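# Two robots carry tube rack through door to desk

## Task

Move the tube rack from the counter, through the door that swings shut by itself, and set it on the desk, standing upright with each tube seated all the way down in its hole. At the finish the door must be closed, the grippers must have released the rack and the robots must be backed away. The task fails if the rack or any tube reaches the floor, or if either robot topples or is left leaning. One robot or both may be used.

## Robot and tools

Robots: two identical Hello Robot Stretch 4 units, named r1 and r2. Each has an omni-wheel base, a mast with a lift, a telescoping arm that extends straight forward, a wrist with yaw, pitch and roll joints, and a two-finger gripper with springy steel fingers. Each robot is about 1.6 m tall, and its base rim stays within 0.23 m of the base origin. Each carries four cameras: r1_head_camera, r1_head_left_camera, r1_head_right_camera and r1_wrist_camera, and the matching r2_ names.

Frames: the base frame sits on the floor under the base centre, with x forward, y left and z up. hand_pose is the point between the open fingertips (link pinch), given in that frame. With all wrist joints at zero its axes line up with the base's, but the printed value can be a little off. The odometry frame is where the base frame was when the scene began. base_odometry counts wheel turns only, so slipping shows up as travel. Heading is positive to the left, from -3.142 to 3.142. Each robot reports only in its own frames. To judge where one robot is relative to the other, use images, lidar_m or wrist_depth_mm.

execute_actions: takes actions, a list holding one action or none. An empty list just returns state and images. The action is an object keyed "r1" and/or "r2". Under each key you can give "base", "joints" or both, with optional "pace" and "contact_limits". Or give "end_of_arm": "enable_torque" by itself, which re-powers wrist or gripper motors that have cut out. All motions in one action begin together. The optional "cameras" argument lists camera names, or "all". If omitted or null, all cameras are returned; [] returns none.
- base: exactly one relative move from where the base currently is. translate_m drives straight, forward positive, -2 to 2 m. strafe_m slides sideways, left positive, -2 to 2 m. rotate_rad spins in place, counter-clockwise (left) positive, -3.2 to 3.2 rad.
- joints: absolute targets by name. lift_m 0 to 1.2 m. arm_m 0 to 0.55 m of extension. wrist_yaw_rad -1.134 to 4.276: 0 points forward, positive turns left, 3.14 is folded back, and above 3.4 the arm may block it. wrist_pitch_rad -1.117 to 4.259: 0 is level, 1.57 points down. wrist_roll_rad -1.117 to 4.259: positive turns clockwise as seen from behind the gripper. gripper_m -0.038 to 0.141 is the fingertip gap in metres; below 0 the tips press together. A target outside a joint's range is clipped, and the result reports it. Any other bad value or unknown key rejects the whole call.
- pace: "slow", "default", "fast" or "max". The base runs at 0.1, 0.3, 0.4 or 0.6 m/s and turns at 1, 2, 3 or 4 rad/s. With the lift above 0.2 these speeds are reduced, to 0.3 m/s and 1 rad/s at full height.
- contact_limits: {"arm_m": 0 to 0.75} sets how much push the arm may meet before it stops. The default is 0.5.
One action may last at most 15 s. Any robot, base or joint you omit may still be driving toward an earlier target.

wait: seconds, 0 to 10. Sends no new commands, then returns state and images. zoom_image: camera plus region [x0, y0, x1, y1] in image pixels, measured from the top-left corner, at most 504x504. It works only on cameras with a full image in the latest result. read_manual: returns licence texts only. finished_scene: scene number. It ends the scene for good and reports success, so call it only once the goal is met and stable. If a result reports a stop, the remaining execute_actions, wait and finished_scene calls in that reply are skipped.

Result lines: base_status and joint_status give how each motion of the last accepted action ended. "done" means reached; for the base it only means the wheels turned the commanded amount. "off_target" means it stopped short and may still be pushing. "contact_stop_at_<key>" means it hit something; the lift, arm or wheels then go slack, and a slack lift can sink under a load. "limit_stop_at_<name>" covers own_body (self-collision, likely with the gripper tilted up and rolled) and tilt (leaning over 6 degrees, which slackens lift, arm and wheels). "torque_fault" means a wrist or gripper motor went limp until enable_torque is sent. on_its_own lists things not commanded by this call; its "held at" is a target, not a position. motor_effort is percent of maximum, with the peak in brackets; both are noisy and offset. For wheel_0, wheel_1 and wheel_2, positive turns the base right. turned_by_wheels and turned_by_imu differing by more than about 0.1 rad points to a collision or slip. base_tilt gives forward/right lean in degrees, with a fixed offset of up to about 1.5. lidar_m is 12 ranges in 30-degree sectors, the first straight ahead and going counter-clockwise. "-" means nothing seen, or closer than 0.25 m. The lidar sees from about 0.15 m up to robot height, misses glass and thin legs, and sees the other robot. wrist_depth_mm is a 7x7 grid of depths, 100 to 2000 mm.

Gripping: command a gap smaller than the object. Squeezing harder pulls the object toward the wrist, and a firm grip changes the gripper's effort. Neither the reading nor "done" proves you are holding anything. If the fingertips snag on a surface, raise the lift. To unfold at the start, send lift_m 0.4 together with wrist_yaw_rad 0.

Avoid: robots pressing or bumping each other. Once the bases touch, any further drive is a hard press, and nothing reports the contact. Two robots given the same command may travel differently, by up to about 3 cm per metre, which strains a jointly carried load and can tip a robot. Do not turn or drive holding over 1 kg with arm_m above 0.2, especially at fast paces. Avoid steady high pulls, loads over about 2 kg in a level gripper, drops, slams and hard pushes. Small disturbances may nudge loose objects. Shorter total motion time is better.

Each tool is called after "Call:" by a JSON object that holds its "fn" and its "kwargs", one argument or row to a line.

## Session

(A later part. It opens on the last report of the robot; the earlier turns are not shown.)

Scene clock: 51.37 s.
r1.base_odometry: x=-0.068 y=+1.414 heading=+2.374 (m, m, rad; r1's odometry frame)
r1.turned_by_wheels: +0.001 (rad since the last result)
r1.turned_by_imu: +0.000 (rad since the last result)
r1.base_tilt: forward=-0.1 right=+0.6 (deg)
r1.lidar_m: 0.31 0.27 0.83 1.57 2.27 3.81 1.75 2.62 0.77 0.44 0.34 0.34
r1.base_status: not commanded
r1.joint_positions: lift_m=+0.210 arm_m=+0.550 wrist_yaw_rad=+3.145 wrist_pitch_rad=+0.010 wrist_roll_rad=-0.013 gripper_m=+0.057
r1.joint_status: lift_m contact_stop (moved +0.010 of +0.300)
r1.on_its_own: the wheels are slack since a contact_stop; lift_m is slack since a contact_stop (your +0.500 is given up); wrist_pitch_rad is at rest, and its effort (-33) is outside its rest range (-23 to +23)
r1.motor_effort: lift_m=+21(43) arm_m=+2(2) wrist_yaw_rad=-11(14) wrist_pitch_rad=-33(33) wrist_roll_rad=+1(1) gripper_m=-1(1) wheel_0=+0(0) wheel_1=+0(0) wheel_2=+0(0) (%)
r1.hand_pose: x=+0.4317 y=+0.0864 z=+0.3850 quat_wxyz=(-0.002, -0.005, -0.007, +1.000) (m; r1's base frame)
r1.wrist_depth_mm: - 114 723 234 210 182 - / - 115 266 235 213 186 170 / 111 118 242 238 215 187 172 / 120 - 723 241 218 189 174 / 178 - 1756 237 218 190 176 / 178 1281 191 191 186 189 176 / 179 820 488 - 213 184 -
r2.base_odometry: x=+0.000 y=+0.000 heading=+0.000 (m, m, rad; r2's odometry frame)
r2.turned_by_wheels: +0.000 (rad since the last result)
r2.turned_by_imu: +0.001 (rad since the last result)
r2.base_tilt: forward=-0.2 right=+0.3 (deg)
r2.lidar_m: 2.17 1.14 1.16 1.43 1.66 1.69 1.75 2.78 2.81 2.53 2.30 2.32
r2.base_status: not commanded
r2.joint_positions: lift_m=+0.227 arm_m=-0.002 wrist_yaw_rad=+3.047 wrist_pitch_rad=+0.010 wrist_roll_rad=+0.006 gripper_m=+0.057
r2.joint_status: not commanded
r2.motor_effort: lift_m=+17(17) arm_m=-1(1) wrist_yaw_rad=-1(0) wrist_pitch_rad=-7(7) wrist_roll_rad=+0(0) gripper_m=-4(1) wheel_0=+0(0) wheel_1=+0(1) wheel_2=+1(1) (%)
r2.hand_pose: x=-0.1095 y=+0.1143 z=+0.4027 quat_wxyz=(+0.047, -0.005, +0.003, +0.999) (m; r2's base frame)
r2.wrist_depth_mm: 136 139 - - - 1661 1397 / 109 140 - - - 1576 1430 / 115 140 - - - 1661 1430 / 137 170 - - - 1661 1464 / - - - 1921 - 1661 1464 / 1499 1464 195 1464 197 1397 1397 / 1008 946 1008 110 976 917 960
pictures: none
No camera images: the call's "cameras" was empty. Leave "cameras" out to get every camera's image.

Call:
{"fn": "execute_actions", "kwargs": {
  "actions": [
    {"r1":{"joints":{"lift_m":0.2,"wrist_pitch_rad":0.8,"gripper_m":0.0}}}
  ],
  "cameras": ["r1_head_camera","r1_wrist_camera"]
}}

Scene clock: 56.70 s.
r1.base_odometry: x=-0.068 y=+1.414 heading=+2.375 (m, m, rad; r1's odometry frame)
r1.turned_by_wheels: +0.000 (rad since the last result)
r1.turned_by_imu: -0.001 (rad since the last result)
r1.base_tilt: forward=-0.2 right=+0.7 (deg)
r1.lidar_m: 0.31 0.27 0.83 1.58 2.27 3.80 1.75 2.59 0.76 0.44 0.35 0.33
r1.base_status: not commanded
r1.joint_positions: lift_m=+0.201 arm_m=+0.550 wrist_yaw_rad=+3.140 wrist_pitch_rad=+0.801 wrist_roll_rad=-0.014 gripper_m=+0.000
r1.joint_status: all done
r1.on_its_own: the wheels are slack since a contact_stop
r1.motor_effort: lift_m=+4(18) arm_m=+2(2) wrist_yaw_rad=+3(12) wrist_pitch_rad=-6(23) wrist_roll_rad=+0(1) gripper_m=-5(2) wheel_0=+0(0) wheel_1=+0(0) wheel_2=+0(0) (%)
r1.hand_pose: x=+0.5199 y=+0.0877 z=+0.1724 quat_wxyz=(-0.002, -0.390, -0.006, +0.921) (m; r1's base frame)
r1.wrist_depth_mm: 496 544 439 223 200 173 - / 177 691 488 247 220 191 173 / 191 580 559 285 250 211 189 / 492 248 508 338 286 237 211 / 459 286 449 351 319 270 237 / 410 399 330 194 186 293 268 / 370 368 364 - 362 314 287
r2.base_odometry: x=+0.000 y=+0.000 heading=+0.000 (m, m, rad; r2's odometry frame)
r2.turned_by_wheels: +0.000 (rad since the last result)
r2.turned_by_imu: +0.002 (rad since the last result)
r2.base_tilt: forward=-0.2 right=+0.4 (deg)
r2.lidar_m: 2.15 1.12 1.15 1.44 1.66 1.69 1.76 2.78 2.81 2.55 2.30 2.32
r2.base_status: not commanded
r2.joint_positions: lift_m=+0.227 arm_m=-0.002 wrist_yaw_rad=+3.047 wrist_pitch_rad=+0.010 wrist_roll_rad=+0.006 gripper_m=+0.057
r2.joint_status: not commanded
r2.motor_effort: lift_m=+17(17) arm_m=-1(1) wrist_yaw_rad=+1(1) wrist_pitch_rad=-7(7) wrist_roll_rad=+0(1) gripper_m=-3(5) wheel_0=+0(0) wheel_1=-1(1) wheel_2=+0(1) (%)
r2.hand_pose: x=-0.1095 y=+0.1143 z=+0.4027 quat_wxyz=(+0.047, -0.005, +0.003, +0.999) (m; r2's base frame)
r2.wrist_depth_mm: 136 139 - - - 1576 1430 / 109 140 - - - 1661 1397 / 114 140 - - - 1576 1430 / 137 170 - - - 1661 1397 / - - - 1921 - 1618 1464 / 1464 1499 195 1537 196 1430 1397 / 991 946 991 110 976 931 960
pictures: r1_head_camera, r1_wrist_camera
Images, in order (width x height): r1_head_camera 420x560, r1_wrist_camera 616x392.

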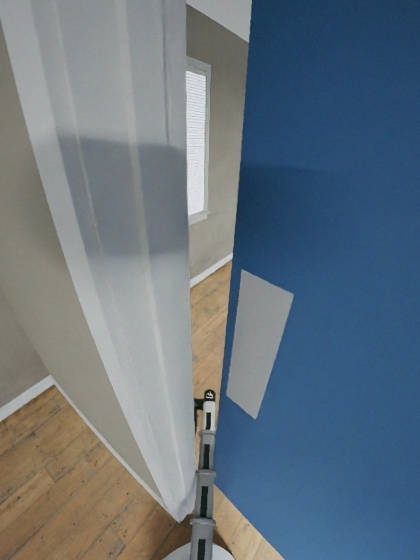

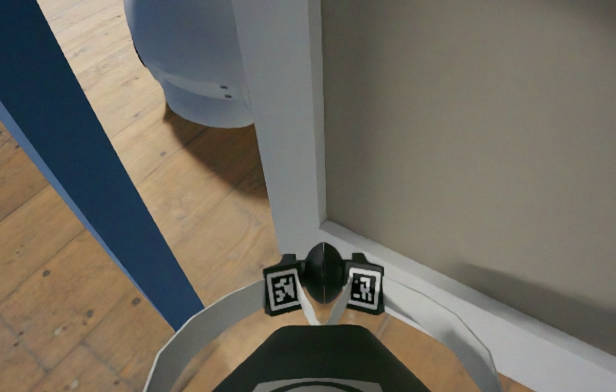

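Wrist load freed. Try lifting now (friction may have been the cause).

Call:
{"fn": "execute_actions", "kwargs": {
  "actions": [
    {"r1":{"joints":{"lift_m":0.4,"wrist_pitch_rad":1.2}}}
  ],
  "cameras": []
}}

Call:
{"fn": "execute_actions", "kwargs": {
  "actions": [
    {"r1":{"joints":{"wrist_pitch_rad":1.57,"wrist_yaw_rad":1.57}}}
  ],
  "cameras": ["r1_head_camera","r1_head_right_camera"]
}}

Scene clock: 59.70 s.
r1.base_odometry: x=-0.067 y=+1.414 heading=+2.376 (m, m, rad; r1's odometry frame)
r1.turned_by_wheels: +0.002 (rad since the last result)
r1.turned_by_imu: +0.000 (rad since the last result)
r1.base_tilt: forward=-0.2 right=+0.7 (deg)
r1.lidar_m: 0.29 0.27 0.86 1.58 2.24 3.82 1.74 2.60 0.76 0.44 0.35 0.34
r1.base_status: not commanded
r1.joint_positions: lift_m=+0.399 arm_m=+0.550 wrist_yaw_rad=+3.140 wrist_pitch_rad=+1.201 wrist_roll_rad=-0.014 gripper_m=+0.000
r1.joint_status: all done
r1.on_its_own: the wheels are slack since a contact_stop
r1.motor_effort: lift_m=+38(40) arm_m=+2(2) wrist_yaw_rad=+2(3) wrist_pitch_rad=-4(6) wrist_roll_rad=+1(1) gripper_m=-6(3) wheel_0=+0(0) wheel_1=+0(0) wheel_2=+0(0) (%)
r1.hand_pose: x=+0.6163 y=+0.0876 z=+0.3079 quat_wxyz=(-0.003, -0.565, -0.005, +0.825) (m; r1's base frame)
r1.wrist_depth_mm: 204 661 634 314 268 225 202 / 647 266 634 382 315 260 227 / 615 597 603 496 397 315 268 / 591 574 564 559 492 387 319 / 554 554 549 539 525 477 404 / 530 525 512 194 187 500 484 / 504 504 496 - 492 477 477
r2.base_odometry: x=+0.000 y=+0.000 heading=+0.000 (m, m, rad; r2's odometry frame)
r2.turned_by_wheels: +0.000 (rad since the last result)
r2.turned_by_imu: +0.001 (rad since the last result)
r2.base_tilt: forward=-0.3 right=+0.4 (deg)
r2.lidar_m: 2.16 1.12 1.15 1.43 1.68 1.69 1.76 2.79 2.80 2.56 2.32 2.32
r2.base_status: not commanded
r2.joint_positions: lift_m=+0.227 arm_m=-0.002 wrist_yaw_rad=+3.047 wrist_pitch_rad=+0.010 wrist_roll_rad=+0.006 gripper_m=+0.057
r2.joint_status: not commanded
r2.motor_effort: lift_m=+17(17) arm_m=-1(0) wrist_yaw_rad=-1(2) wrist_pitch_rad=-8(8) wrist_roll_rad=+0(1) gripper_m=-5(7) wheel_0=+0(0) wheel_1=+0(1) wheel_2=+1(1) (%)
r2.hand_pose: x=-0.1095 y=+0.1143 z=+0.4027 quat_wxyz=(+0.047, -0.005, +0.003, +0.999) (m; r2's base frame)
r2.wrist_depth_mm: 136 139 - - - 1618 1397 / 109 139 - - - 1661 1397 / 114 140 - - - 1576 1430 / 137 170 - - - 1661 1430 / - - - 1921 - 1661 1397 / 1464 1464 194 1499 198 1430 1397 / 1008 946 1008 110 991 931 976
pictures: none
No camera images: the call's "cameras" was empty. Leave "cameras" out to get every camera's image.

Scene clock: 61.20 s.
r1.base_odometry: x=-0.067 y=+1.414 heading=+2.376 (m, m, rad; r1's odometry frame)
r1.turned_by_wheels: +0.000 (rad since the last result)
r1.turned_by_imu: -0.001 (rad since the last result)
r1.base_tilt: forward=-0.1 right=+0.6 (deg)
r1.lidar_m: 0.30 0.27 0.87 1.57 2.25 3.81 1.74 2.59 0.77 0.42 0.34 0.32
r1.base_status: not commanded
r1.joint_positions: lift_m=+0.399 arm_m=+0.550 wrist_yaw_rad=+1.571 wrist_pitch_rad=+1.570 wrist_roll_rad=-0.014 gripper_m=+0.000
r1.joint_status: all done
r1.on_its_own: the wheels are slack since a contact_stop
r1.motor_effort: lift_m=+38(38) arm_m=+2(2) wrist_yaw_rad=+1(3) wrist_pitch_rad=+0(2) wrist_roll_rad=+0(0) gripper_m=-7(7) wheel_0=+0(0) wheel_1=+0(0) wheel_2=+0(0) (%)
r1.hand_pose: x=+0.8079 y=+0.0003 z=+0.2883 quat_wxyz=(+0.497, -0.503, +0.496, +0.504) (m; r1's base frame)
r1.wrist_depth_mm: 410 508 504 504 496 484 484 / 436 517 508 504 496 488 488 / 488 521 517 504 500 500 488 / 525 521 521 512 504 496 496 / 535 525 521 508 508 500 496 / 462 530 525 193 187 508 504 / 544 539 530 - 517 512 504
r2.base_odometry: x=+0.000 y=+0.000 heading=+0.000 (m, m, rad; r2's odometry frame)
r2.turned_by_wheels: +0.000 (rad since the last result)
r2.turned_by_imu: +0.001 (rad since the last result)
r2.base_tilt: forward=-0.2 right=+0.4 (deg)
r2.lidar_m: 2.18 1.14 1.15 1.44 1.65 1.70 1.76 2.78 2.81 2.56 2.31 2.31
r2.base_status: not commanded
r2.joint_positions: lift_m=+0.227 arm_m=-0.002 wrist_yaw_rad=+3.047 wrist_pitch_rad=+0.010 wrist_roll_rad=+0.006 gripper_m=+0.057
r2.joint_status: not commanded
r2.motor_effort: lift_m=+17(17) arm_m=-1(0) wrist_yaw_rad=+0(2) wrist_pitch_rad=-7(7) wrist_roll_rad=+0(1) gripper_m=-5(2) wheel_0=+0(0) wheel_1=+0(1) wheel_2=+1(1) (%)
r2.hand_pose: x=-0.1095 y=+0.1143 z=+0.4027 quat_wxyz=(+0.047, -0.005, +0.003, +0.999) (m; r2's base frame)
r2.wrist_depth_mm: 136 139 - - - 1576 1464 / 109 139 - - - 1661 1464 / 115 140 - - - 1576 1430 / 137 170 - - - 1661 1464 / - - - 1921 - 1661 1430 / 1499 1464 194 1430 197 1430 1366 / 991 946 1025 110 1008 931 976
pictures: r1_head_camera, r1_head_right_camera
Images, in order (width x height): r1_head_camera 420x560, r1_head_right_camera 420x672.

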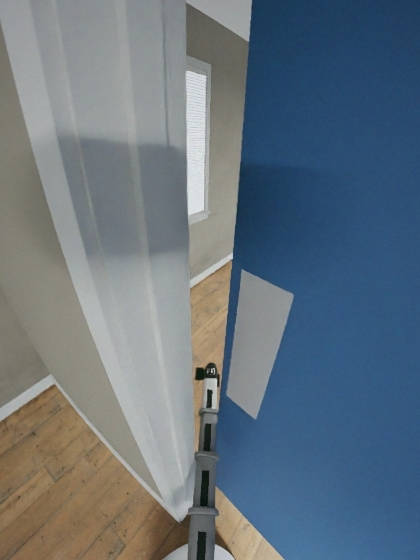

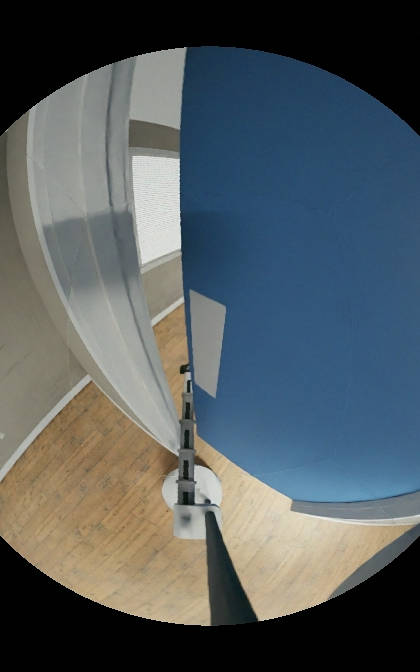

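Call:
{"fn": "execute_actions", "kwargs": {
  "actions": [
    {"r1":{"joints":{"arm_m":0.0},"pace":"slow"}}
  ],
  "cameras": ["r1_head_camera","r1_head_right_camera"]
}}

Scene clock: 66.83 s.
r1.base_odometry: x=-0.145 y=+1.552 heading=+2.569 (m, m, rad; r1's odometry frame)
r1.turned_by_wheels: +0.192 (rad since the last result)
r1.turned_by_imu: +0.199 (rad since the last result)
r1.base_tilt: forward=-0.2 right=+0.6 (deg)
r1.lidar_m: 0.25 0.25 1.44 1.68 2.92 3.95 1.89 2.56 0.33 0.25 - 0.25
r1.base_status: not commanded
r1.joint_positions: lift_m=+0.400 arm_m=+0.196 wrist_yaw_rad=+1.570 wrist_pitch_rad=+1.570 wrist_roll_rad=-0.014 gripper_m=+0.000
r1.joint_status: arm_m contact_stop (moved -0.353 of -0.550)
r1.on_its_own: the wheels are slack since a contact_stop; arm_m is slack since a contact_stop (your +0.000 is given up)
r1.motor_effort: lift_m=+25(38) arm_m=+0(21) wrist_yaw_rad=+3(6) wrist_pitch_rad=-2(3) wrist_roll_rad=+1(1) gripper_m=-4(5) wheel_0=+0(0) wheel_1=+0(0) wheel_2=+0(0) (%)
r1.hand_pose: x=+0.4548 y=+0.0001 z=+0.2894 quat_wxyz=(+0.497, -0.503, +0.497, +0.503) (m; r1's base frame)
r1.wrist_depth_mm: 168 212 296 430 500 492 484 / 194 250 373 508 500 500 488 / 220 298 462 512 508 500 496 / 249 392 521 512 508 504 504 / 345 492 525 521 508 508 504 / 345 309 327 193 187 508 504 / 195 227 535 - 521 508 508
r2.base_odometry: x=+0.000 y=+0.000 heading=+0.000 (m, m, rad; r2's odometry frame)
r2.turned_by_wheels: +0.000 (rad since the last result)
r2.turned_by_imu: +0.002 (rad since the last result)
r2.base_tilt: forward=-0.1 right=+0.3 (deg)
r2.lidar_m: 2.16 1.12 1.15 1.46 1.66 1.68 1.90 2.78 2.80 2.56 2.31 2.33
r2.base_status: not commanded
r2.joint_positions: lift_m=+0.227 arm_m=-0.002 wrist_yaw_rad=+3.047 wrist_pitch_rad=+0.010 wrist_roll_rad=+0.006 gripper_m=+0.057
r2.joint_status: not commanded
r2.motor_effort: lift_m=+17(17) arm_m=-1(1) wrist_yaw_rad=-2(1) wrist_pitch_rad=-7(8) wrist_roll_rad=-1(0) gripper_m=-3(3) wheel_0=+0(0) wheel_1=+0(1) wheel_2=+1(1) (%)
r2.hand_pose: x=-0.1095 y=+0.1143 z=+0.4027 quat_wxyz=(+0.047, -0.005, +0.003, +0.999) (m; r2's base frame)
r2.wrist_depth_mm: 136 139 - - - 1618 1464 / 109 140 - - - 1618 1430 / 115 140 - - - 1661 1464 / 137 170 - - - 1661 1430 / - - - - - 1661 1464 / 1464 1499 195 1464 197 1430 1366 / 1008 946 1008 110 1025 931 960
pictures: r1_head_camera, r1_head_right_camera
Images, in order (width x height): r1_head_camera 420x560, r1_head_right_camera 420x672.

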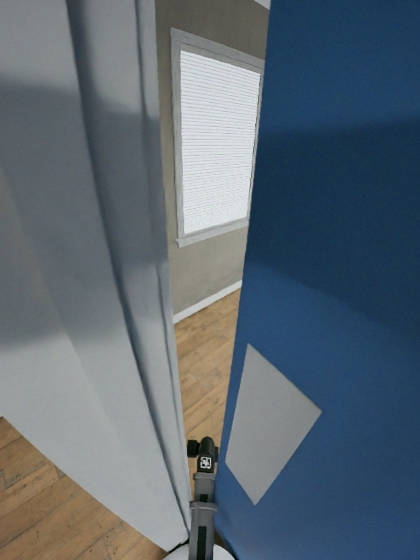

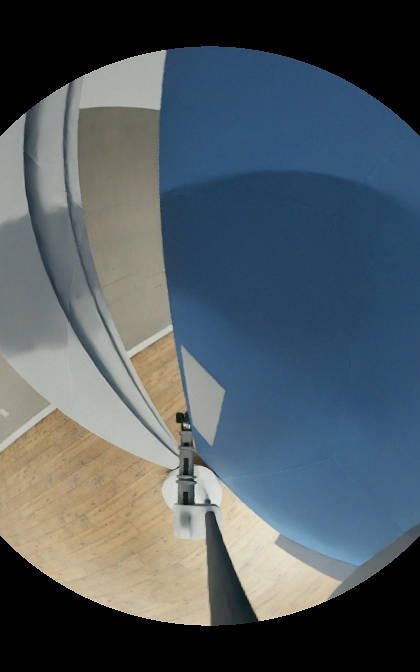

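Call:
{"fn": "execute_actions", "kwargs": {
  "actions": [
    {"r1":{"base":{"strafe_m":-0.08},"joints":{"arm_m":0.2},"pace":"slow"}}
  ],
  "cameras": ["r1_head_camera","r1_head_right_camera"]
}}

Scene clock: 71.50 s.
r1.base_odometry: x=-0.136 y=+1.551 heading=+2.581 (m, m, rad; r1's odometry frame)
r1.turned_by_wheels: +0.012 (rad since the last result)
r1.turned_by_imu: +0.017 (rad since the last result)
r1.base_tilt: forward=-0.1 right=+0.6 (deg)
r1.lidar_m: 0.25 0.25 1.45 1.73 3.06 3.97 1.90 2.56 0.32 0.25 - 0.25
r1.base_status: strafe_m contact_stop (by the wheels' count: -0.004 of -0.080)
r1.joint_positions: lift_m=+0.400 arm_m=+0.201 wrist_yaw_rad=+1.570 wrist_pitch_rad=+1.570 wrist_roll_rad=-0.014 gripper_m=+0.000
r1.joint_status: all done
r1.on_its_own: the wheels are slack since a contact_stop
r1.motor_effort: lift_m=+25(25) arm_m=-8(11) wrist_yaw_rad=+2(5) wrist_pitch_rad=-1(2) wrist_roll_rad=+1(0) gripper_m=-7(7) wheel_0=+0(36) wheel_1=+0(26) wheel_2=+0(21) (%)
r1.hand_pose: x=+0.4597 y=+0.0001 z=+0.2894 quat_wxyz=(+0.497, -0.503, +0.497, +0.503) (m; r1's base frame)
r1.wrist_depth_mm: 164 206 285 415 500 492 484 / 189 243 359 512 500 496 492 / 216 294 452 508 504 500 500 / 245 387 521 517 508 504 500 / 349 525 530 517 508 508 500 / 351 306 329 194 188 512 504 / 197 224 530 - 521 512 512
r2.base_odometry: x=+0.000 y=+0.000 heading=+0.000 (m, m, rad; r2's odometry frame)
r2.turned_by_wheels: +0.000 (rad since the last result)
r2.turned_by_imu: +0.002 (rad since the last result)
r2.base_tilt: forward=-0.1 right=+0.3 (deg)
r2.lidar_m: 2.16 1.12 1.14 1.45 1.67 1.69 1.89 2.77 2.80 2.56 2.30 2.33
r2.base_status: not commanded
r2.joint_positions: lift_m=+0.227 arm_m=-0.002 wrist_yaw_rad=+3.047 wrist_pitch_rad=+0.010 wrist_roll_rad=+0.006 gripper_m=+0.057
r2.joint_status: not commanded
r2.motor_effort: lift_m=+17(17) arm_m=+0(1) wrist_yaw_rad=-1(2) wrist_pitch_rad=-8(7) wrist_roll_rad=-1(0) gripper_m=-5(2) wheel_0=+0(0) wheel_1=-1(0) wheel_2=+0(1) (%)
r2.hand_pose: x=-0.1095 y=+0.1143 z=+0.4027 quat_wxyz=(+0.047, -0.005, +0.003, +0.999) (m; r2's base frame)
r2.wrist_depth_mm: 136 139 - - - 1576 1397 / 109 140 - - - 1576 1430 / 115 140 - - - 1618 1430 / 137 170 - - - 1618 1397 / - - - - - 1618 1464 / 1464 1464 195 1464 197 1430 1366 / 991 931 1008 110 1008 917 991
pictures: r1_head_camera, r1_head_right_camera
Images, in order (width x height): r1_head_camera 420x560, r1_head_right_camera 420x672.

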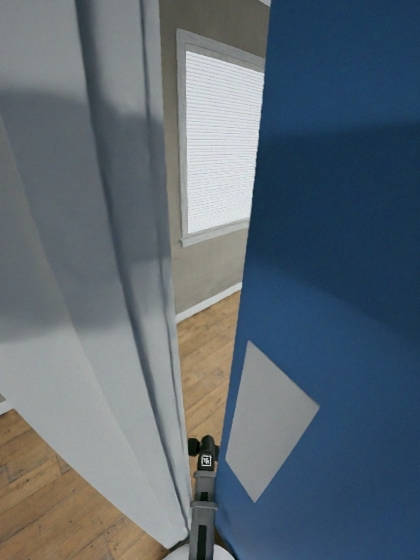

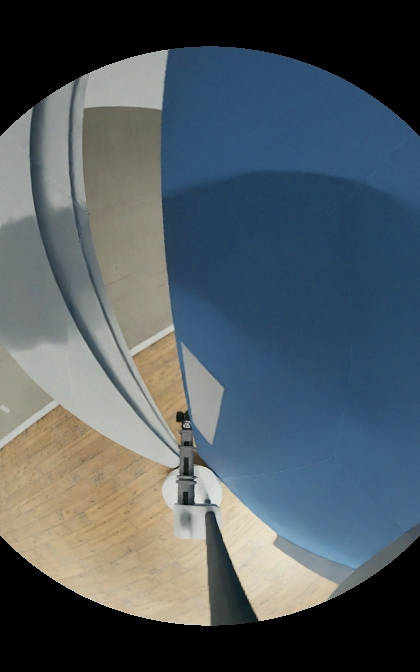

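Call:
{"fn": "execute_actions", "kwargs": {
  "actions": [
    {"r1":{"base":{"translate_m":-0.1},"joints":{"arm_m":0.32,"wrist_yaw_rad":1.15},"pace":"slow"}}
  ],
  "cameras": ["r1_head_camera"]
}}

Call:
{"fn": "execute_actions", "kwargs": {
  "actions": [
    {"r1":{"joints":{"arm_m":0.0},"contact_limits":{"arm_m":0.75},"pace":"slow"}}
  ],
  "cameras": ["r1_head_camera"]
}}

Scene clock: 76.33 s.
r1.base_odometry: x=-0.051 y=+1.498 heading=+2.581 (m, m, rad; r1's odometry frame)
r1.turned_by_wheels: +0.000 (rad since the last result)
r1.turned_by_imu: -0.002 (rad since the last result)
r1.base_tilt: forward=-0.1 right=+0.7 (deg)
r1.lidar_m: 0.29 0.27 1.51 1.79 3.19 3.89 1.80 2.45 0.43 0.27 0.25 0.25
r1.base_status: done
r1.joint_positions: lift_m=+0.400 arm_m=+0.319 wrist_yaw_rad=+1.150 wrist_pitch_rad=+1.570 wrist_roll_rad=-0.014 gripper_m=+0.000
r1.joint_status: all done
r1.motor_effort: lift_m=+25(25) arm_m=+8(10) wrist_yaw_rad=+3(2) wrist_pitch_rad=-1(1) wrist_roll_rad=+2(2) gripper_m=-7(8) wheel_0=-5(9) wheel_1=+0(4) wheel_2=+1(16) (%)
r1.hand_pose: x=+0.5694 y=-0.0355 z=+0.2894 quat_wxyz=(+0.591, -0.389, +0.590, +0.389) (m; r1's base frame)
r1.wrist_depth_mm: 221 297 430 500 500 492 484 / 238 324 496 512 504 496 488 / 257 355 512 512 504 496 496 / 272 382 517 508 508 504 496 / 278 525 525 517 517 504 500 / 469 539 332 194 187 508 504 / 439 249 535 - 525 508 508
r2.base_odometry: x=+0.000 y=+0.000 heading=+0.000 (m, m, rad; r2's odometry frame)
r2.turned_by_wheels: +0.000 (rad since the last result)
r2.turned_by_imu: +0.002 (rad since the last result)
r2.base_tilt: forward=-0.2 right=+0.3 (deg)
r2.lidar_m: 2.15 1.11 1.13 1.43 1.66 1.67 1.79 2.79 2.80 2.54 2.30 2.34
r2.base_status: not commanded
r2.joint_positions: lift_m=+0.227 arm_m=-0.002 wrist_yaw_rad=+3.047 wrist_pitch_rad=+0.010 wrist_roll_rad=+0.006 gripper_m=+0.057
r2.joint_status: not commanded
r2.motor_effort: lift_m=+17(17) arm_m=-1(1) wrist_yaw_rad=-2(2) wrist_pitch_rad=-8(7) wrist_roll_rad=-1(1) gripper_m=-4(3) wheel_0=+0(0) wheel_1=+0(0) wheel_2=+1(1) (%)
r2.hand_pose: x=-0.1095 y=+0.1143 z=+0.4027 quat_wxyz=(+0.047, -0.005, +0.003, +0.999) (m; r2's base frame)
r2.wrist_depth_mm: 136 139 - - - 1576 1430 / 110 139 - - - 1618 1430 / 115 140 - - - 1576 1430 / 137 170 - - - 1661 1464 / - - - - - 1661 1464 / 1464 1499 193 1430 197 1430 1397 / 991 946 1008 110 991 917 976
pictures: r1_head_camera
Images, in order (width x height): r1_head_camera 420x560.

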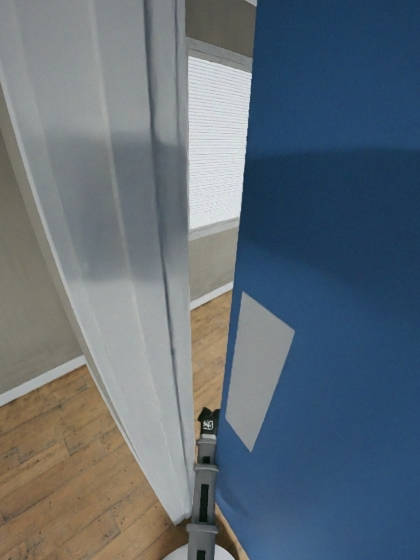

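Scene clock: 77.70 s.
r1.base_odometry: x=-0.051 y=+1.498 heading=+2.581 (m, m, rad; r1's odometry frame)
r1.turned_by_wheels: +0.000 (rad since the last result)
r1.turned_by_imu: -0.006 (rad since the last result)
r1.base_tilt: forward=-0.2 right=+0.6 (deg)
r1.lidar_m: 0.30 0.26 1.52 1.78 3.14 3.91 1.79 2.46 0.43 0.26 0.25 0.25
r1.base_status: not commanded
r1.joint_positions: lift_m=+0.400 arm_m=+0.300 wrist_yaw_rad=+1.150 wrist_pitch_rad=+1.570 wrist_roll_rad=-0.014 gripper_m=+0.000
r1.joint_status: arm_m contact_stop (moved -0.018 of -0.319)
r1.on_its_own: arm_m is slack since a contact_stop (your +0.000 is given up)
r1.motor_effort: lift_m=+21(25) arm_m=+0(28) wrist_yaw_rad=+4(1) wrist_pitch_rad=-1(1) wrist_roll_rad=+1(1) gripper_m=-7(6) wheel_0=-3(7) wheel_1=+2(2) wheel_2=+4(25) (%)
r1.contact_limits: arm_m 0.75
r1.hand_pose: x=+0.5509 y=-0.0355 z=+0.2898 quat_wxyz=(+0.591, -0.388, +0.591, +0.389) (m; r1's base frame)
r1.wrist_depth_mm: 207 278 421 508 496 496 484 / 222 303 462 500 500 500 488 / 239 332 512 508 504 496 496 / 251 355 517 508 508 500 496 / 258 525 521 517 508 508 504 / 445 535 306 194 188 508 504 / 410 240 500 - 521 517 508
r2.base_odometry: x=+0.000 y=+0.000 heading=+0.000 (m, m, rad; r2's odometry frame)
r2.turned_by_wheels: +0.000 (rad since the last result)
r2.turned_by_imu: +0.001 (rad since the last result)
r2.base_tilt: forward=-0.1 right=+0.4 (deg)
r2.lidar_m: 2.18 1.14 1.15 1.45 1.66 1.70 1.80 2.79 2.80 2.55 2.29 2.33
r2.base_status: not commanded
r2.joint_positions: lift_m=+0.227 arm_m=-0.002 wrist_yaw_rad=+3.047 wrist_pitch_rad=+0.010 wrist_roll_rad=+0.006 gripper_m=+0.057
r2.joint_status: not commanded
r2.motor_effort: lift_m=+17(17) arm_m=+0(1) wrist_yaw_rad=-2(1) wrist_pitch_rad=-7(7) wrist_roll_rad=-1(1) gripper_m=-1(2) wheel_0=+0(0) wheel_1=+0(0) wheel_2=+0(1) (%)
r2.hand_pose: x=-0.1095 y=+0.1143 z=+0.4027 quat_wxyz=(+0.047, -0.005, +0.003, +0.999) (m; r2's base frame)
r2.wrist_depth_mm: 136 139 - - - 1618 1430 / 109 140 - - - 1576 1430 / 115 140 - - - 1576 1430 / 137 170 - - - 1576 1430 / - - - - - 1618 1464 / 1499 1499 195 1464 197 1397 1397 / 1008 946 1008 110 991 931 960
pictures: r1_head_camera
Images, in order (width x height): r1_head_camera 420x560.

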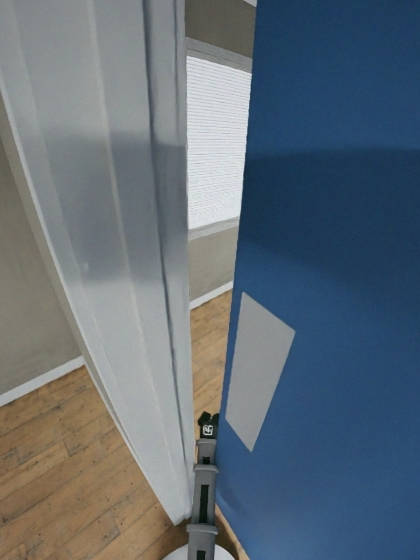

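Call:
{"fn": "execute_actions", "kwargs": {
  "actions": [
    {"r1":{"base":{"rotate_rad":-0.35},"joints":{"arm_m":0.3},"pace":"fast"}}
  ],
  "cameras": ["r1_head_camera"]
}}

Scene clock: 90.47 s.
r1.base_odometry: x=-0.068 y=+1.481 heading=+2.441 (m, m, rad; r1's odometry frame)
r1.turned_by_wheels: -0.140 (rad since the last result)
r1.turned_by_imu: -0.089 (rad since the last result)
r1.base_tilt: forward=-0.1 right=+0.7 (deg)
r1.lidar_m: 0.27 0.25 1.48 1.66 2.68 3.90 1.82 2.51 0.51 0.30 0.25 0.25
r1.base_status: rotate_rad contact_stop (by the wheels' count: -0.140 of -0.350)
r1.joint_positions: lift_m=+0.400 arm_m=+0.300 wrist_yaw_rad=+1.150 wrist_pitch_rad=+1.570 wrist_roll_rad=-0.014 gripper_m=+0.000
r1.joint_status: all done
r1.on_its_own: the wheels are slack since a contact_stop
r1.motor_effort: lift_m=+21(21) arm_m=+0(4) wrist_yaw_rad=+3(8) wrist_pitch_rad=-2(3) wrist_roll_rad=+2(1) gripper_m=-6(8) wheel_0=+0(35) wheel_1=+0(18) wheel_2=+0(17) (%)
r1.hand_pose: x=+0.5508 y=-0.0355 z=+0.2898 quat_wxyz=(+0.591, -0.388, +0.591, +0.389) (m; r1's base frame)
r1.wrist_depth_mm: 253 343 508 504 504 492 484 / 267 370 508 508 504 496 492 / 282 399 517 512 504 496 492 / 291 413 521 508 504 504 496 / 297 530 521 517 512 504 500 / 449 535 315 194 187 508 504 / 413 237 469 - 512 512 508
r2.base_odometry: x=+0.000 y=+0.000 heading=+0.000 (m, m, rad; r2's odometry frame)
r2.turned_by_wheels: +0.000 (rad since the last result)
r2.turned_by_imu: +0.001 (rad since the last result)
r2.base_tilt: forward=-0.1 right=+0.2 (deg)
r2.lidar_m: 2.16 1.13 1.16 1.42 1.67 1.69 1.82 2.79 2.80 2.56 2.30 2.34
r2.base_status: not commanded
r2.joint_positions: lift_m=+0.227 arm_m=-0.002 wrist_yaw_rad=+3.047 wrist_pitch_rad=+0.010 wrist_roll_rad=+0.006 gripper_m=+0.057
r2.joint_status: not commanded
r2.motor_effort: lift_m=+17(17) arm_m=-1(1) wrist_yaw_rad=+1(2) wrist_pitch_rad=-8(7) wrist_roll_rad=-1(0) gripper_m=-2(6) wheel_0=+0(0) wheel_1=-1(0) wheel_2=+1(1) (%)
r2.hand_pose: x=-0.1095 y=+0.1143 z=+0.4027 quat_wxyz=(+0.047, -0.005, +0.003, +0.999) (m; r2's base frame)
r2.wrist_depth_mm: 136 139 - - - 1618 1397 / 109 140 - - - 1618 1464 / 114 140 - - - 1618 1430 / 137 171 - - - 1618 1430 / - - - - - 1618 1430 / 1499 1464 195 1430 198 1464 1366 / 1008 946 991 110 976 931 960
pictures: r1_head_camera
Images, in order (width x height): r1_head_camera 420x560.

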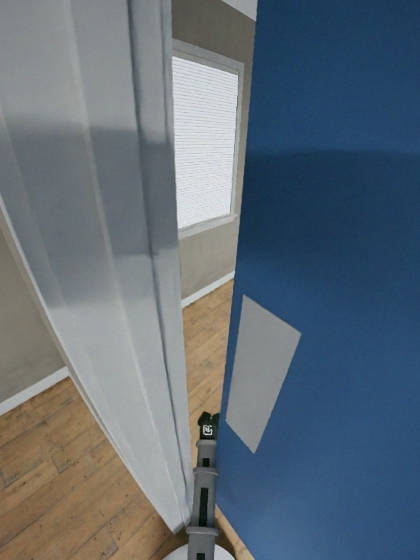

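Call:
{"fn": "execute_actions", "kwargs": {
  "actions": [
    {"r1":{"base":{"rotate_rad":-0.35},"joints":{"arm_m":0.0},"contact_limits":{"arm_m":0.75},"pace":"max"}}
  ],
  "cameras": ["r1_head_camera"]
}}

Scene clock: 94.93 s.
r1.base_odometry: x=-0.109 y=+1.508 heading=+2.398 (m, m, rad; r1's odometry frame)
r1.turned_by_wheels: -0.043 (rad since the last result)
r1.turned_by_imu: +0.162 (rad since the last result)
r1.base_tilt: forward=-0.1 right=+0.6 (deg)
r1.lidar_m: 0.25 0.25 1.49 1.83 3.57 1.93 1.86 0.77 0.30 0.25 - 0.25
r1.base_status: rotate_rad contact_stop (by the wheels' count: -0.043 of -0.350)
r1.joint_positions: lift_m=+0.400 arm_m=+0.211 wrist_yaw_rad=+1.150 wrist_pitch_rad=+1.570 wrist_roll_rad=-0.014 gripper_m=+0.000
r1.joint_status: arm_m contact_stop (moved -0.089 of -0.300)
r1.on_its_own: the wheels are slack since a contact_stop; arm_m is slack since a contact_stop (your +0.000 is given up)
r1.motor_effort: lift_m=+21(23) arm_m=+0(37) wrist_yaw_rad=+4(0) wrist_pitch_rad=-2(3) wrist_roll_rad=-1(2) gripper_m=-7(5) wheel_0=+0(35) wheel_1=+0(16) wheel_2=+0(22) (%)
r1.contact_limits: arm_m 0.75
r1.hand_pose: x=+0.4622 y=-0.0355 z=+0.2897 quat_wxyz=(+0.591, -0.388, +0.591, +0.389) (m; r1's base frame)
r1.wrist_depth_mm: 180 239 362 500 496 484 488 / 195 263 424 504 508 500 488 / 213 296 469 504 504 500 500 / 224 322 525 512 512 508 496 / 236 413 530 517 512 508 504 / 347 473 362 193 187 508 508 / 327 373 290 - 525 517 508
r2.base_odometry: x=+0.000 y=+0.000 heading=+0.000 (m, m, rad; r2's odometry frame)
r2.turned_by_wheels: +0.000 (rad since the last result)
r2.turned_by_imu: +0.002 (rad since the last result)
r2.base_tilt: forward=-0.2 right=+0.3 (deg)
r2.lidar_m: 2.17 1.13 1.15 1.43 1.67 1.69 1.88 2.79 2.81 2.57 2.30 2.33
r2.base_status: not commanded
r2.joint_positions: lift_m=+0.227 arm_m=-0.002 wrist_yaw_rad=+3.047 wrist_pitch_rad=+0.010 wrist_roll_rad=+0.006 gripper_m=+0.057
r2.joint_status: not commanded
r2.motor_effort: lift_m=+17(17) arm_m=-1(1) wrist_yaw_rad=+0(1) wrist_pitch_rad=-7(7) wrist_roll_rad=-1(1) gripper_m=-7(7) wheel_0=+0(0) wheel_1=+0(1) wheel_2=+1(1) (%)
r2.hand_pose: x=-0.1095 y=+0.1143 z=+0.4027 quat_wxyz=(+0.047, -0.005, +0.003, +0.999) (m; r2's base frame)
r2.wrist_depth_mm: 136 139 - - - 1537 1397 / 109 140 - - - 1576 1430 / 115 140 - - - 1661 1464 / 137 170 - - - 1661 1430 / - - - - - 1661 1430 / 1499 1499 194 1464 198 1430 1366 / 1025 946 1008 110 1025 931 960
pictures: r1_head_camera
Images, in order (width x height): r1_head_camera 420x560.

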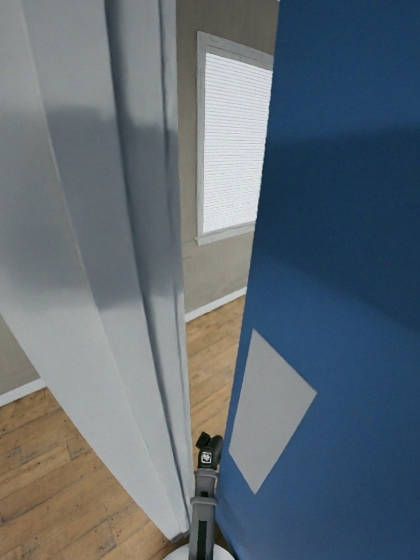

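Call:
{"fn": "execute_actions", "kwargs": {
  "actions": [
    {"r1":{"base":{"translate_m":-0.22},"joints":{"arm_m":0.45},"pace":"slow"}}
  ],
  "cameras": []
}}

Call:
{"fn": "execute_actions", "kwargs": {
  "actions": [
    {"r1":{"base":{"strafe_m":0.05}}}
  ],
  "cameras": ["r1_head_camera"]
}}

Call:
{"fn": "execute_actions", "kwargs": {
  "actions": [
    {"r1":{"base":{"rotate_rad":-0.1},"pace":"fast"}}
  ],
  "cameras": ["r1_head_camera"]
}}

Scene clock: 108.23 s.
r1.base_odometry: x=+0.053 y=+1.359 heading=+2.398 (m, m, rad; r1's odometry frame)
r1.turned_by_wheels: +0.000 (rad since the last result)
r1.turned_by_imu: -0.002 (rad since the last result)
r1.base_tilt: forward=-0.1 right=+0.6 (deg)
r1.lidar_m: 0.41 0.41 1.65 2.04 3.82 1.67 1.67 2.34 0.47 0.31 0.28 0.31
r1.base_status: done
r1.joint_positions: lift_m=+0.400 arm_m=+0.449 wrist_yaw_rad=+1.150 wrist_pitch_rad=+1.570 wrist_roll_rad=-0.014 gripper_m=+0.000
r1.joint_status: all done
r1.motor_effort: lift_m=+21(21) arm_m=+8(4) wrist_yaw_rad=+2(3) wrist_pitch_rad=-1(2) wrist_roll_rad=+0(2) gripper_m=-5(7) wheel_0=-3(6) wheel_1=-4(4) wheel_2=+1(12) (%)
r1.hand_pose: x=+0.6994 y=-0.0355 z=+0.2897 quat_wxyz=(+0.591, -0.388, +0.591, +0.389) (m; r1's base frame)
r1.wrist_depth_mm: 193 254 394 504 496 492 488 / 209 285 424 508 500 492 496 / 230 317 508 512 508 500 496 / 247 351 517 512 512 504 496 / 255 439 521 517 512 508 500 / 539 539 329 193 187 508 508 / 549 257 535 - 525 508 508
r2.base_odometry: x=+0.000 y=+0.000 heading=+0.000 (m, m, rad; r2's odometry frame)
r2.turned_by_wheels: +0.000 (rad since the last result)
r2.turned_by_imu: +0.003 (rad since the last result)
r2.base_tilt: forward=-0.4 right=+0.3 (deg)
r2.lidar_m: 2.18 1.14 1.16 1.42 1.67 1.68 1.67 2.79 2.81 2.57 2.30 2.31
r2.base_status: not commanded
r2.joint_positions: lift_m=+0.227 arm_m=-0.002 wrist_yaw_rad=+3.047 wrist_pitch_rad=+0.010 wrist_roll_rad=+0.006 gripper_m=+0.057
r2.joint_status: not commanded
r2.motor_effort: lift_m=+17(17) arm_m=+0(1) wrist_yaw_rad=-3(2) wrist_pitch_rad=-7(7) wrist_roll_rad=-1(0) gripper_m=-5(4) wheel_0=+0(0) wheel_1=+0(1) wheel_2=+1(1) (%)
r2.hand_pose: x=-0.1095 y=+0.1143 z=+0.4027 quat_wxyz=(+0.047, -0.005, +0.003, +0.999) (m; r2's base frame)
r2.wrist_depth_mm: 136 139 - - - 1576 1397 / 109 139 - - - 1661 1430 / 115 140 - - - 1661 1397 / 137 171 - - - 1618 1464 / - - - - 1921 1661 1430 / 1499 1499 195 1430 198 1464 1430 / 1008 946 1025 110 991 904 976
pictures: none
No camera images: the call's "cameras" was empty. Leave "cameras" out to get every camera's image.

Scene clock: 109.53 s.
r1.base_odometry: x=+0.021 y=+1.324 heading=+2.383 (m, m, rad; r1's odometry frame)
r1.turned_by_wheels: -0.015 (rad since the last result)
r1.turned_by_imu: -0.065 (rad since the last result)
r1.base_tilt: forward=-0.1 right=+0.6 (deg)
r1.lidar_m: 0.40 0.39 1.62 1.94 3.43 3.81 1.66 2.40 0.54 0.34 0.31 0.32
r1.base_status: strafe_m contact_stop (by the wheels' count: +0.048 of +0.050)
r1.joint_positions: lift_m=+0.400 arm_m=+0.449 wrist_yaw_rad=+1.150 wrist_pitch_rad=+1.570 wrist_roll_rad=-0.014 gripper_m=+0.000
r1.joint_status: not commanded
r1.on_its_own: the wheels are slack since a contact_stop
r1.motor_effort: lift_m=+21(21) arm_m=+7(8) wrist_yaw_rad=+4(6) wrist_pitch_rad=-1(4) wrist_roll_rad=+2(1) gripper_m=-7(4) wheel_0=+0(37) wheel_1=+0(7) wheel_2=+0(18) (%)
r1.hand_pose: x=+0.6995 y=-0.0355 z=+0.2897 quat_wxyz=(+0.591, -0.388, +0.590, +0.389) (m; r1's base frame)
r1.wrist_depth_mm: 214 286 424 504 496 488 484 / 229 314 477 508 504 496 488 / 248 343 512 512 508 500 500 / 264 373 521 517 512 504 500 / 268 462 521 517 508 508 504 / 539 539 334 193 187 508 508 / 549 244 525 - 517 517 512
r2.base_odometry: x=+0.000 y=+0.000 heading=+0.000 (m, m, rad; r2's odometry frame)
r2.turned_by_wheels: +0.000 (rad since the last result)
r2.turned_by_imu: +0.000 (rad since the last result)
r2.base_tilt: forward=-0.1 right=+0.3 (deg)
r2.lidar_m: 2.16 1.12 1.14 1.45 1.67 1.67 1.65 2.78 2.81 2.57 2.30 2.32
r2.base_status: not commanded
r2.joint_positions: lift_m=+0.227 arm_m=-0.002 wrist_yaw_rad=+3.047 wrist_pitch_rad=+0.010 wrist_roll_rad=+0.006 gripper_m=+0.057
r2.joint_status: not commanded
r2.motor_effort: lift_m=+17(17) arm_m=+0(1) wrist_yaw_rad=+0(1) wrist_pitch_rad=-8(7) wrist_roll_rad=-1(0) gripper_m=-6(5) wheel_0=+0(0) wheel_1=+0(1) wheel_2=+1(1) (%)
r2.hand_pose: x=-0.1095 y=+0.1143 z=+0.4027 quat_wxyz=(+0.047, -0.005, +0.003, +0.999) (m; r2's base frame)
r2.wrist_depth_mm: 136 139 - - - 1618 1430 / 109 140 - - - 1661 1430 / 115 140 - - - 1618 1464 / 137 171 - - - 1618 1430 / - - - - - 1576 1397 / 1430 1430 194 1464 198 1366 1397 / 1008 960 1008 110 1008 917 976
pictures: r1_head_camera
Images, in order (width x height): r1_head_camera 420x560.

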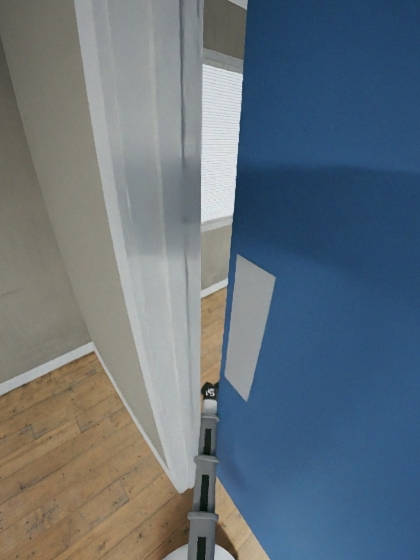

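not run: a stop came earlier in this reply.

Strafing left itself pivots it (-0.065 via slip). Repeat.

Call:
{"fn": "execute_actions", "kwargs": {
  "actions": [
    {"r1":{"base":{"strafe_m":0.15}}}
  ],
  "cameras": []
}}

Scene clock: 112.00 s.
r1.base_odometry: x=-0.083 y=+1.216 heading=+2.379 (m, m, rad; r1's odometry frame)
r1.turned_by_wheels: -0.004 (rad since the last result)
r1.turned_by_imu: -0.187 (rad since the last result)
r1.base_tilt: forward=-0.1 right=+0.7 (deg)
r1.lidar_m: 0.36 0.34 1.37 1.64 2.46 3.75 1.69 2.45 0.74 0.46 0.38 0.37
r1.base_status: done
r1.joint_positions: lift_m=+0.400 arm_m=+0.449 wrist_yaw_rad=+1.150 wrist_pitch_rad=+1.570 wrist_roll_rad=-0.014 gripper_m=+0.000
r1.joint_status: not commanded
r1.motor_effort: lift_m=+21(21) arm_m=+5(7) wrist_yaw_rad=+3(2) wrist_pitch_rad=-1(1) wrist_roll_rad=+1(2) gripper_m=-4(6) wheel_0=-30(34) wheel_1=-3(8) wheel_2=-18(22) (%)
r1.hand_pose: x=+0.6999 y=-0.0355 z=+0.2897 quat_wxyz=(+0.591, -0.388, +0.591, +0.389) (m; r1's base frame)
r1.wrist_depth_mm: 291 404 512 508 500 492 484 / 303 427 512 504 500 492 488 / 317 433 512 512 504 500 496 / 330 436 521 512 504 500 500 / 320 500 521 512 512 508 500 / 539 539 353 193 187 504 504 / 544 262 521 - 521 508 512
r2.base_odometry: x=+0.000 y=+0.000 heading=+0.000 (m, m, rad; r2's odometry frame)
r2.turned_by_wheels: +0.000 (rad since the last result)
r2.turned_by_imu: +0.001 (rad since the last result)
r2.base_tilt: forward=-0.3 right=+0.3 (deg)
r2.lidar_m: 2.17 1.13 1.14 1.46 1.68 1.68 1.70 2.78 2.81 2.55 2.31 2.33
r2.base_status: not commanded
r2.joint_positions: lift_m=+0.227 arm_m=-0.002 wrist_yaw_rad=+3.047 wrist_pitch_rad=+0.010 wrist_roll_rad=+0.006 gripper_m=+0.057
r2.joint_status: not commanded
r2.motor_effort: lift_m=+17(17) arm_m=-1(1) wrist_yaw_rad=-1(2) wrist_pitch_rad=-7(8) wrist_roll_rad=+0(1) gripper_m=-2(1) wheel_0=+0(0) wheel_1=-1(0) wheel_2=+1(1) (%)
r2.hand_pose: x=-0.1095 y=+0.1143 z=+0.4027 quat_wxyz=(+0.047, -0.005, +0.003, +0.999) (m; r2's base frame)
r2.wrist_depth_mm: 136 139 - - - 1618 1366 / 109 139 - - - 1661 1397 / 114 140 - - - 1661 1430 / 137 171 - - - 1708 1430 / - - - 1808 - 1618 1430 / 1464 1430 195 1499 198 1430 1366 / 1025 946 1025 110 991 917 991
pictures: none
No camera images: the call's "cameras" was empty. Leave "cameras" out to get every camera's image.

Works well.

Call:
{"fn": "execute_actions", "kwargs": {
  "actions": [
    {"r1":{"base":{"strafe_m":0.17}}}
  ],
  "cameras": []
}}

Call:
{"fn": "execute_actions", "kwargs": {
  "actions": [
    {"r1":{"base":{"strafe_m":0.15}}}
  ],
  "cameras": ["r1_head_camera","r1_head_right_camera"]
}}

Scene clock: 114.90 s.
r1.base_odometry: x=-0.200 y=+1.095 heading=+2.377 (m, m, rad; r1's odometry frame)
r1.turned_by_wheels: -0.002 (rad since the last result)
r1.turned_by_imu: -0.230 (rad since the last result)
r1.base_tilt: forward=-0.2 right=+0.7 (deg)
r1.lidar_m: 0.29 0.28 0.63 1.44 1.82 3.75 1.93 1.75 1.95 0.61 0.44 0.42
r1.base_status: done
r1.joint_positions: lift_m=+0.400 arm_m=+0.450 wrist_yaw_rad=+1.150 wrist_pitch_rad=+1.570 wrist_roll_rad=-0.014 gripper_m=+0.000
r1.joint_status: not commanded
r1.motor_effort: lift_m=+21(21) arm_m=+3(5) wrist_yaw_rad=+3(3) wrist_pitch_rad=-1(2) wrist_roll_rad=-1(0) gripper_m=-4(7) wheel_0=-16(33) wheel_1=+8(10) wheel_2=-15(19) (%)
r1.hand_pose: x=+0.7003 y=-0.0355 z=+0.2897 quat_wxyz=(+0.591, -0.388, +0.591, +0.389) (m; r1's base frame)
r1.wrist_depth_mm: 418 517 512 504 496 488 484 / 413 517 512 508 508 500 492 / 410 525 525 512 504 504 492 / 410 521 525 512 508 504 500 / 384 530 521 508 512 504 500 / 535 530 347 194 187 508 504 / 549 264 449 - 521 504 504
r2.base_odometry: x=+0.000 y=+0.000 heading=+0.000 (m, m, rad; r2's odometry frame)
r2.turned_by_wheels: +0.000 (rad since the last result)
r2.turned_by_imu: +0.001 (rad since the last result)
r2.base_tilt: forward=-0.3 right=+0.5 (deg)
r2.lidar_m: 2.17 1.15 1.17 1.42 1.66 1.68 1.75 2.79 2.83 2.58 2.31 2.32
r2.base_status: not commanded
r2.joint_positions: lift_m=+0.227 arm_m=-0.002 wrist_yaw_rad=+3.047 wrist_pitch_rad=+0.010 wrist_roll_rad=+0.006 gripper_m=+0.057
r2.joint_status: not commanded
r2.motor_effort: lift_m=+17(17) arm_m=+0(1) wrist_yaw_rad=-2(1) wrist_pitch_rad=-7(7) wrist_roll_rad=+0(1) gripper_m=-2(4) wheel_0=+0(0) wheel_1=-1(0) wheel_2=+0(0) (%)
r2.hand_pose: x=-0.1095 y=+0.1143 z=+0.4027 quat_wxyz=(+0.047, -0.005, +0.003, +0.999) (m; r2's base frame)
r2.wrist_depth_mm: 136 139 - - - 1618 1430 / 109 139 - - - 1576 1430 / 115 140 - - - 1618 1430 / 137 171 - - - 1661 1464 / - - - - - 1661 1430 / 1464 1464 195 1464 197 1430 1397 / 991 960 1008 110 960 917 991
pictures: none
No camera images: the call's "cameras" was empty. Leave "cameras" out to get every camera's image.

Scene clock: 116.97 s.
r1.base_odometry: x=-0.279 y=+1.007 heading=+2.392 (m, m, rad; r1's odometry frame)
r1.turned_by_wheels: +0.015 (rad since the last result)
r1.turned_by_imu: -0.047 (rad since the last result)
r1.base_tilt: forward=-0.1 right=+0.6 (deg)
r1.lidar_m: 0.29 0.25 0.57 1.42 1.72 3.37 3.77 1.78 2.56 0.65 0.46 0.42
r1.base_status: strafe_m contact_stop (by the wheels' count: +0.117 of +0.150)
r1.joint_positions: lift_m=+0.400 arm_m=+0.449 wrist_yaw_rad=+1.150 wrist_pitch_rad=+1.570 wrist_roll_rad=-0.014 gripper_m=+0.000
r1.joint_status: not commanded
r1.on_its_own: the wheels are slack since a contact_stop
r1.motor_effort: lift_m=+21(22) arm_m=+3(3) wrist_yaw_rad=+4(2) wrist_pitch_rad=+0(0) wrist_roll_rad=+1(0) gripper_m=-5(6) wheel_0=+0(35) wheel_1=+0(27) wheel_2=+0(19) (%)
r1.hand_pose: x=+0.7003 y=-0.0355 z=+0.2897 quat_wxyz=(+0.591, -0.388, +0.591, +0.389) (m; r1's base frame)
r1.wrist_depth_mm: 427 508 508 500 500 492 488 / 433 517 512 508 504 496 492 / 433 525 517 517 508 500 496 / 424 525 521 512 512 500 500 / 402 530 521 521 508 508 504 / 544 535 338 195 187 508 504 / 549 258 421 - 517 512 508
r2.base_odometry: x=+0.000 y=+0.000 heading=+0.000 (m, m, rad; r2's odometry frame)
r2.turned_by_wheels: +0.000 (rad since the last result)
r2.turned_by_imu: +0.001 (rad since the last result)
r2.base_tilt: forward=-0.2 right=+0.4 (deg)
r2.lidar_m: 2.17 1.13 1.13 1.46 1.67 1.69 1.74 2.80 2.82 2.55 2.30 2.33
r2.base_status: not commanded
r2.joint_positions: lift_m=+0.227 arm_m=-0.002 wrist_yaw_rad=+3.047 wrist_pitch_rad=+0.010 wrist_roll_rad=+0.006 gripper_m=+0.057
r2.joint_status: not commanded
r2.motor_effort: lift_m=+17(17) arm_m=-1(1) wrist_yaw_rad=-3(4) wrist_pitch_rad=-7(7) wrist_roll_rad=+0(0) gripper_m=-4(1) wheel_0=+0(0) wheel_1=-1(1) wheel_2=+1(1) (%)
r2.hand_pose: x=-0.1095 y=+0.1143 z=+0.4027 quat_wxyz=(+0.047, -0.005, +0.003, +0.999) (m; r2's base frame)
r2.wrist_depth_mm: 136 139 - - - 1618 1464 / 109 139 - - - 1708 1464 / 114 140 - - - 1576 1397 / 137 170 - - - 1661 1430 / - - - 1983 - 1661 1464 / 1464 1464 195 1499 197 1397 1397 / 1025 946 1025 110 1008 917 976
pictures: r1_head_camera, r1_head_right_camera
Images, in order (width x height): r1_head_camera 420x560, r1_head_right_camera 420x672.

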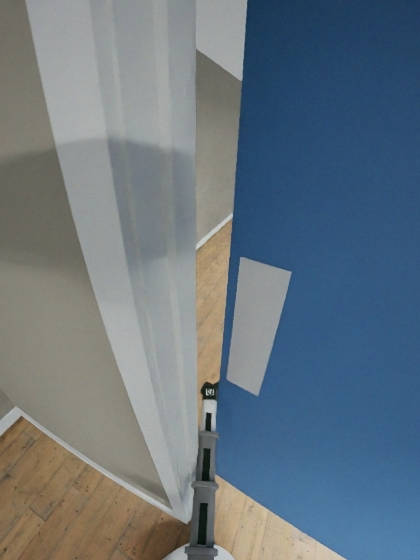

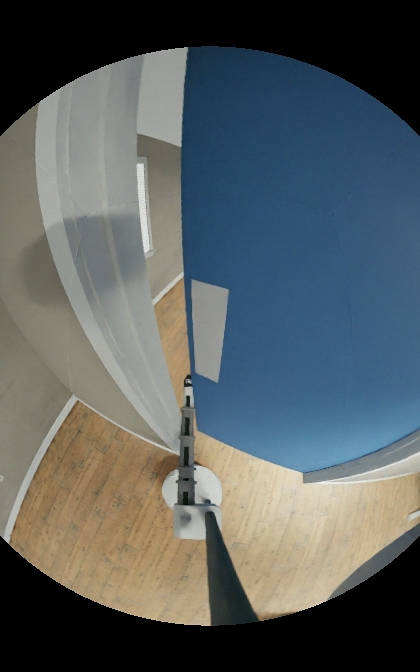

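Call:
{"fn": "execute_actions", "kwargs": {
  "actions": [
    {"r1":{"base":{"translate_m":-0.1},"joints":{"arm_m":0.55},"pace":"slow"}}
  ],
  "cameras": []
}}

Call:
{"fn": "execute_actions", "kwargs": {
  "actions": [
    {"r1":{"base":{"strafe_m":0.25}}}
  ],
  "cameras": ["r1_head_camera","r1_head_right_camera"]
}}

Scene clock: 120.60 s.
r1.base_odometry: x=-0.206 y=+0.939 heading=+2.392 (m, m, rad; r1's odometry frame)
r1.turned_by_wheels: +0.000 (rad since the last result)
r1.turned_by_imu: -0.001 (rad since the last result)
r1.base_tilt: forward=-0.1 right=+0.7 (deg)
r1.lidar_m: 0.34 0.35 0.77 1.44 1.77 3.42 3.67 1.65 2.52 0.78 0.54 0.51
r1.base_status: done
r1.joint_positions: lift_m=+0.400 arm_m=+0.548 wrist_yaw_rad=+1.150 wrist_pitch_rad=+1.570 wrist_roll_rad=-0.014 gripper_m=+0.000
r1.joint_status: all done
r1.motor_effort: lift_m=+21(22) arm_m=+10(8) wrist_yaw_rad=+1(2) wrist_pitch_rad=-1(0) wrist_roll_rad=+1(1) gripper_m=-7(4) wheel_0=-5(6) wheel_1=-1(1) wheel_2=+6(6) (%)
r1.hand_pose: x=+0.7990 y=-0.0355 z=+0.2897 quat_wxyz=(+0.591, -0.388, +0.591, +0.389) (m; r1's base frame)
r1.wrist_depth_mm: 433 512 508 504 496 492 484 / 433 517 512 508 500 492 492 / 430 521 517 504 504 496 492 / 424 530 525 517 508 500 496 / 399 525 525 512 512 504 504 / 544 530 338 194 187 512 504 / 544 256 427 - 517 512 517
r2.base_odometry: x=+0.000 y=+0.000 heading=+0.000 (m, m, rad; r2's odometry frame)
r2.turned_by_wheels: +0.000 (rad since the last result)
r2.turned_by_imu: +0.001 (rad since the last result)
r2.base_tilt: forward=-0.2 right=+0.4 (deg)
r2.lidar_m: 2.16 1.14 1.16 1.43 1.68 1.68 1.66 2.80 2.81 2.57 2.31 2.32
r2.base_status: not commanded
r2.joint_positions: lift_m=+0.227 arm_m=-0.002 wrist_yaw_rad=+3.047 wrist_pitch_rad=+0.010 wrist_roll_rad=+0.006 gripper_m=+0.057
r2.joint_status: not commanded
r2.motor_effort: lift_m=+17(17) arm_m=-1(1) wrist_yaw_rad=-1(2) wrist_pitch_rad=-8(8) wrist_roll_rad=-1(0) gripper_m=-3(2) wheel_0=+0(0) wheel_1=-1(1) wheel_2=+1(1) (%)
r2.hand_pose: x=-0.1095 y=+0.1143 z=+0.4027 quat_wxyz=(+0.047, -0.005, +0.003, +0.999) (m; r2's base frame)
r2.wrist_depth_mm: 136 139 - - - 1618 1397 / 109 139 - - - 1576 1430 / 115 140 - - - 1661 1430 / 137 171 - - - 1661 1430 / - - - 1808 - 1618 1464 / 1499 1464 195 1464 197 1430 1366 / 1025 946 1008 110 991 931 960
pictures: none
No camera images: the call's "cameras" was empty. Leave "cameras" out to get every camera's image.

Scene clock: 122.77 s.
r1.base_odometry: x=-0.376 y=+0.757 heading=+2.391 (m, m, rad; r1's odometry frame)
r1.turned_by_wheels: -0.001 (rad since the last result)
r1.turned_by_imu: -0.111 (rad since the last result)
r1.base_tilt: forward=-0.2 right=+0.7 (deg)
r1.lidar_m: 0.33 0.34 0.61 1.37 1.61 2.68 3.68 1.73 2.58 0.91 0.61 0.56
r1.base_status: done
r1.joint_positions: lift_m=+0.400 arm_m=+0.550 wrist_yaw_rad=+1.150 wrist_pitch_rad=+1.570 wrist_roll_rad=-0.014 gripper_m=+0.000
r1.joint_status: not commanded
r1.motor_effort: lift_m=+21(22) arm_m=+2(10) wrist_yaw_rad=+4(4) wrist_pitch_rad=-2(1) wrist_roll_rad=+1(1) gripper_m=-6(6) wheel_0=-15(32) wheel_1=+16(32) wheel_2=-11(15) (%)
r1.hand_pose: x=+0.8003 y=-0.0355 z=+0.2897 quat_wxyz=(+0.591, -0.388, +0.591, +0.389) (m; r1's base frame)
r1.wrist_depth_mm: 508 517 508 500 496 492 488 / 496 521 512 508 500 496 488 / 469 525 517 512 508 492 492 / 455 530 521 512 508 496 496 / 436 530 521 521 508 512 500 / 535 539 309 194 186 508 504 / 539 228 345 - 517 512 508
r2.base_odometry: x=+0.000 y=+0.000 heading=+0.000 (m, m, rad; r2's odometry frame)
r2.turned_by_wheels: +0.000 (rad since the last result)
r2.turned_by_imu: +0.001 (rad since the last result)
r2.base_tilt: forward=-0.2 right=+0.3 (deg)
r2.lidar_m: 2.17 1.14 1.16 1.42 1.67 1.68 1.70 2.80 2.79 2.56 2.30 2.31
r2.base_status: not commanded
r2.joint_positions: lift_m=+0.227 arm_m=-0.002 wrist_yaw_rad=+3.047 wrist_pitch_rad=+0.010 wrist_roll_rad=+0.006 gripper_m=+0.057
r2.joint_status: not commanded
r2.motor_effort: lift_m=+17(17) arm_m=-1(1) wrist_yaw_rad=-3(2) wrist_pitch_rad=-7(7) wrist_roll_rad=+0(1) gripper_m=-4(4) wheel_0=+0(0) wheel_1=+0(1) wheel_2=+1(0) (%)
r2.hand_pose: x=-0.1095 y=+0.1143 z=+0.4027 quat_wxyz=(+0.047, -0.005, +0.003, +0.999) (m; r2's base frame)
r2.wrist_depth_mm: 136 139 - - - 1661 1397 / 110 139 - - - 1618 1397 / 115 140 - - - 1576 1397 / 137 171 - - - 1661 1430 / - - - 1983 - 1618 1430 / 1464 1464 194 1464 197 1397 1397 / 1025 946 1008 110 991 931 976
pictures: r1_head_camera, r1_head_right_camera
Images, in order (width x height): r1_head_camera 420x560, r1_head_right_camera 420x672.

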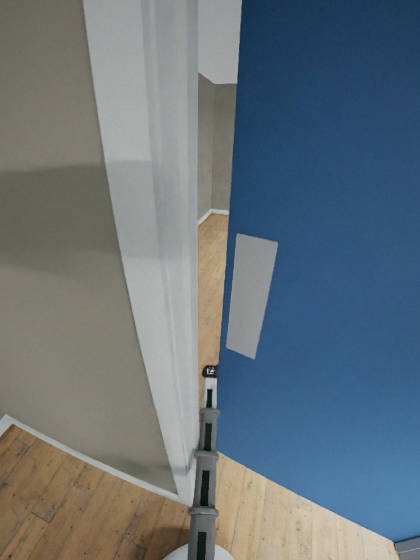

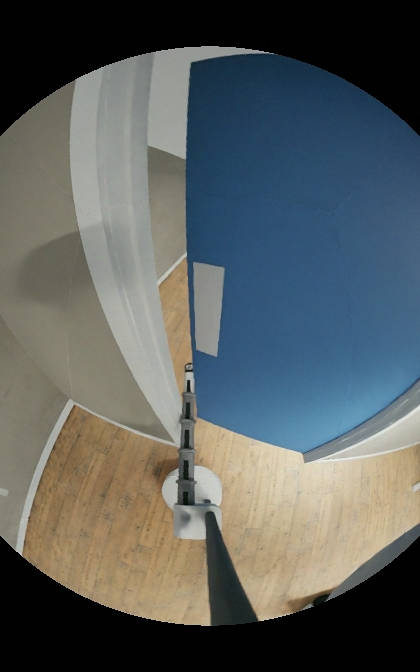

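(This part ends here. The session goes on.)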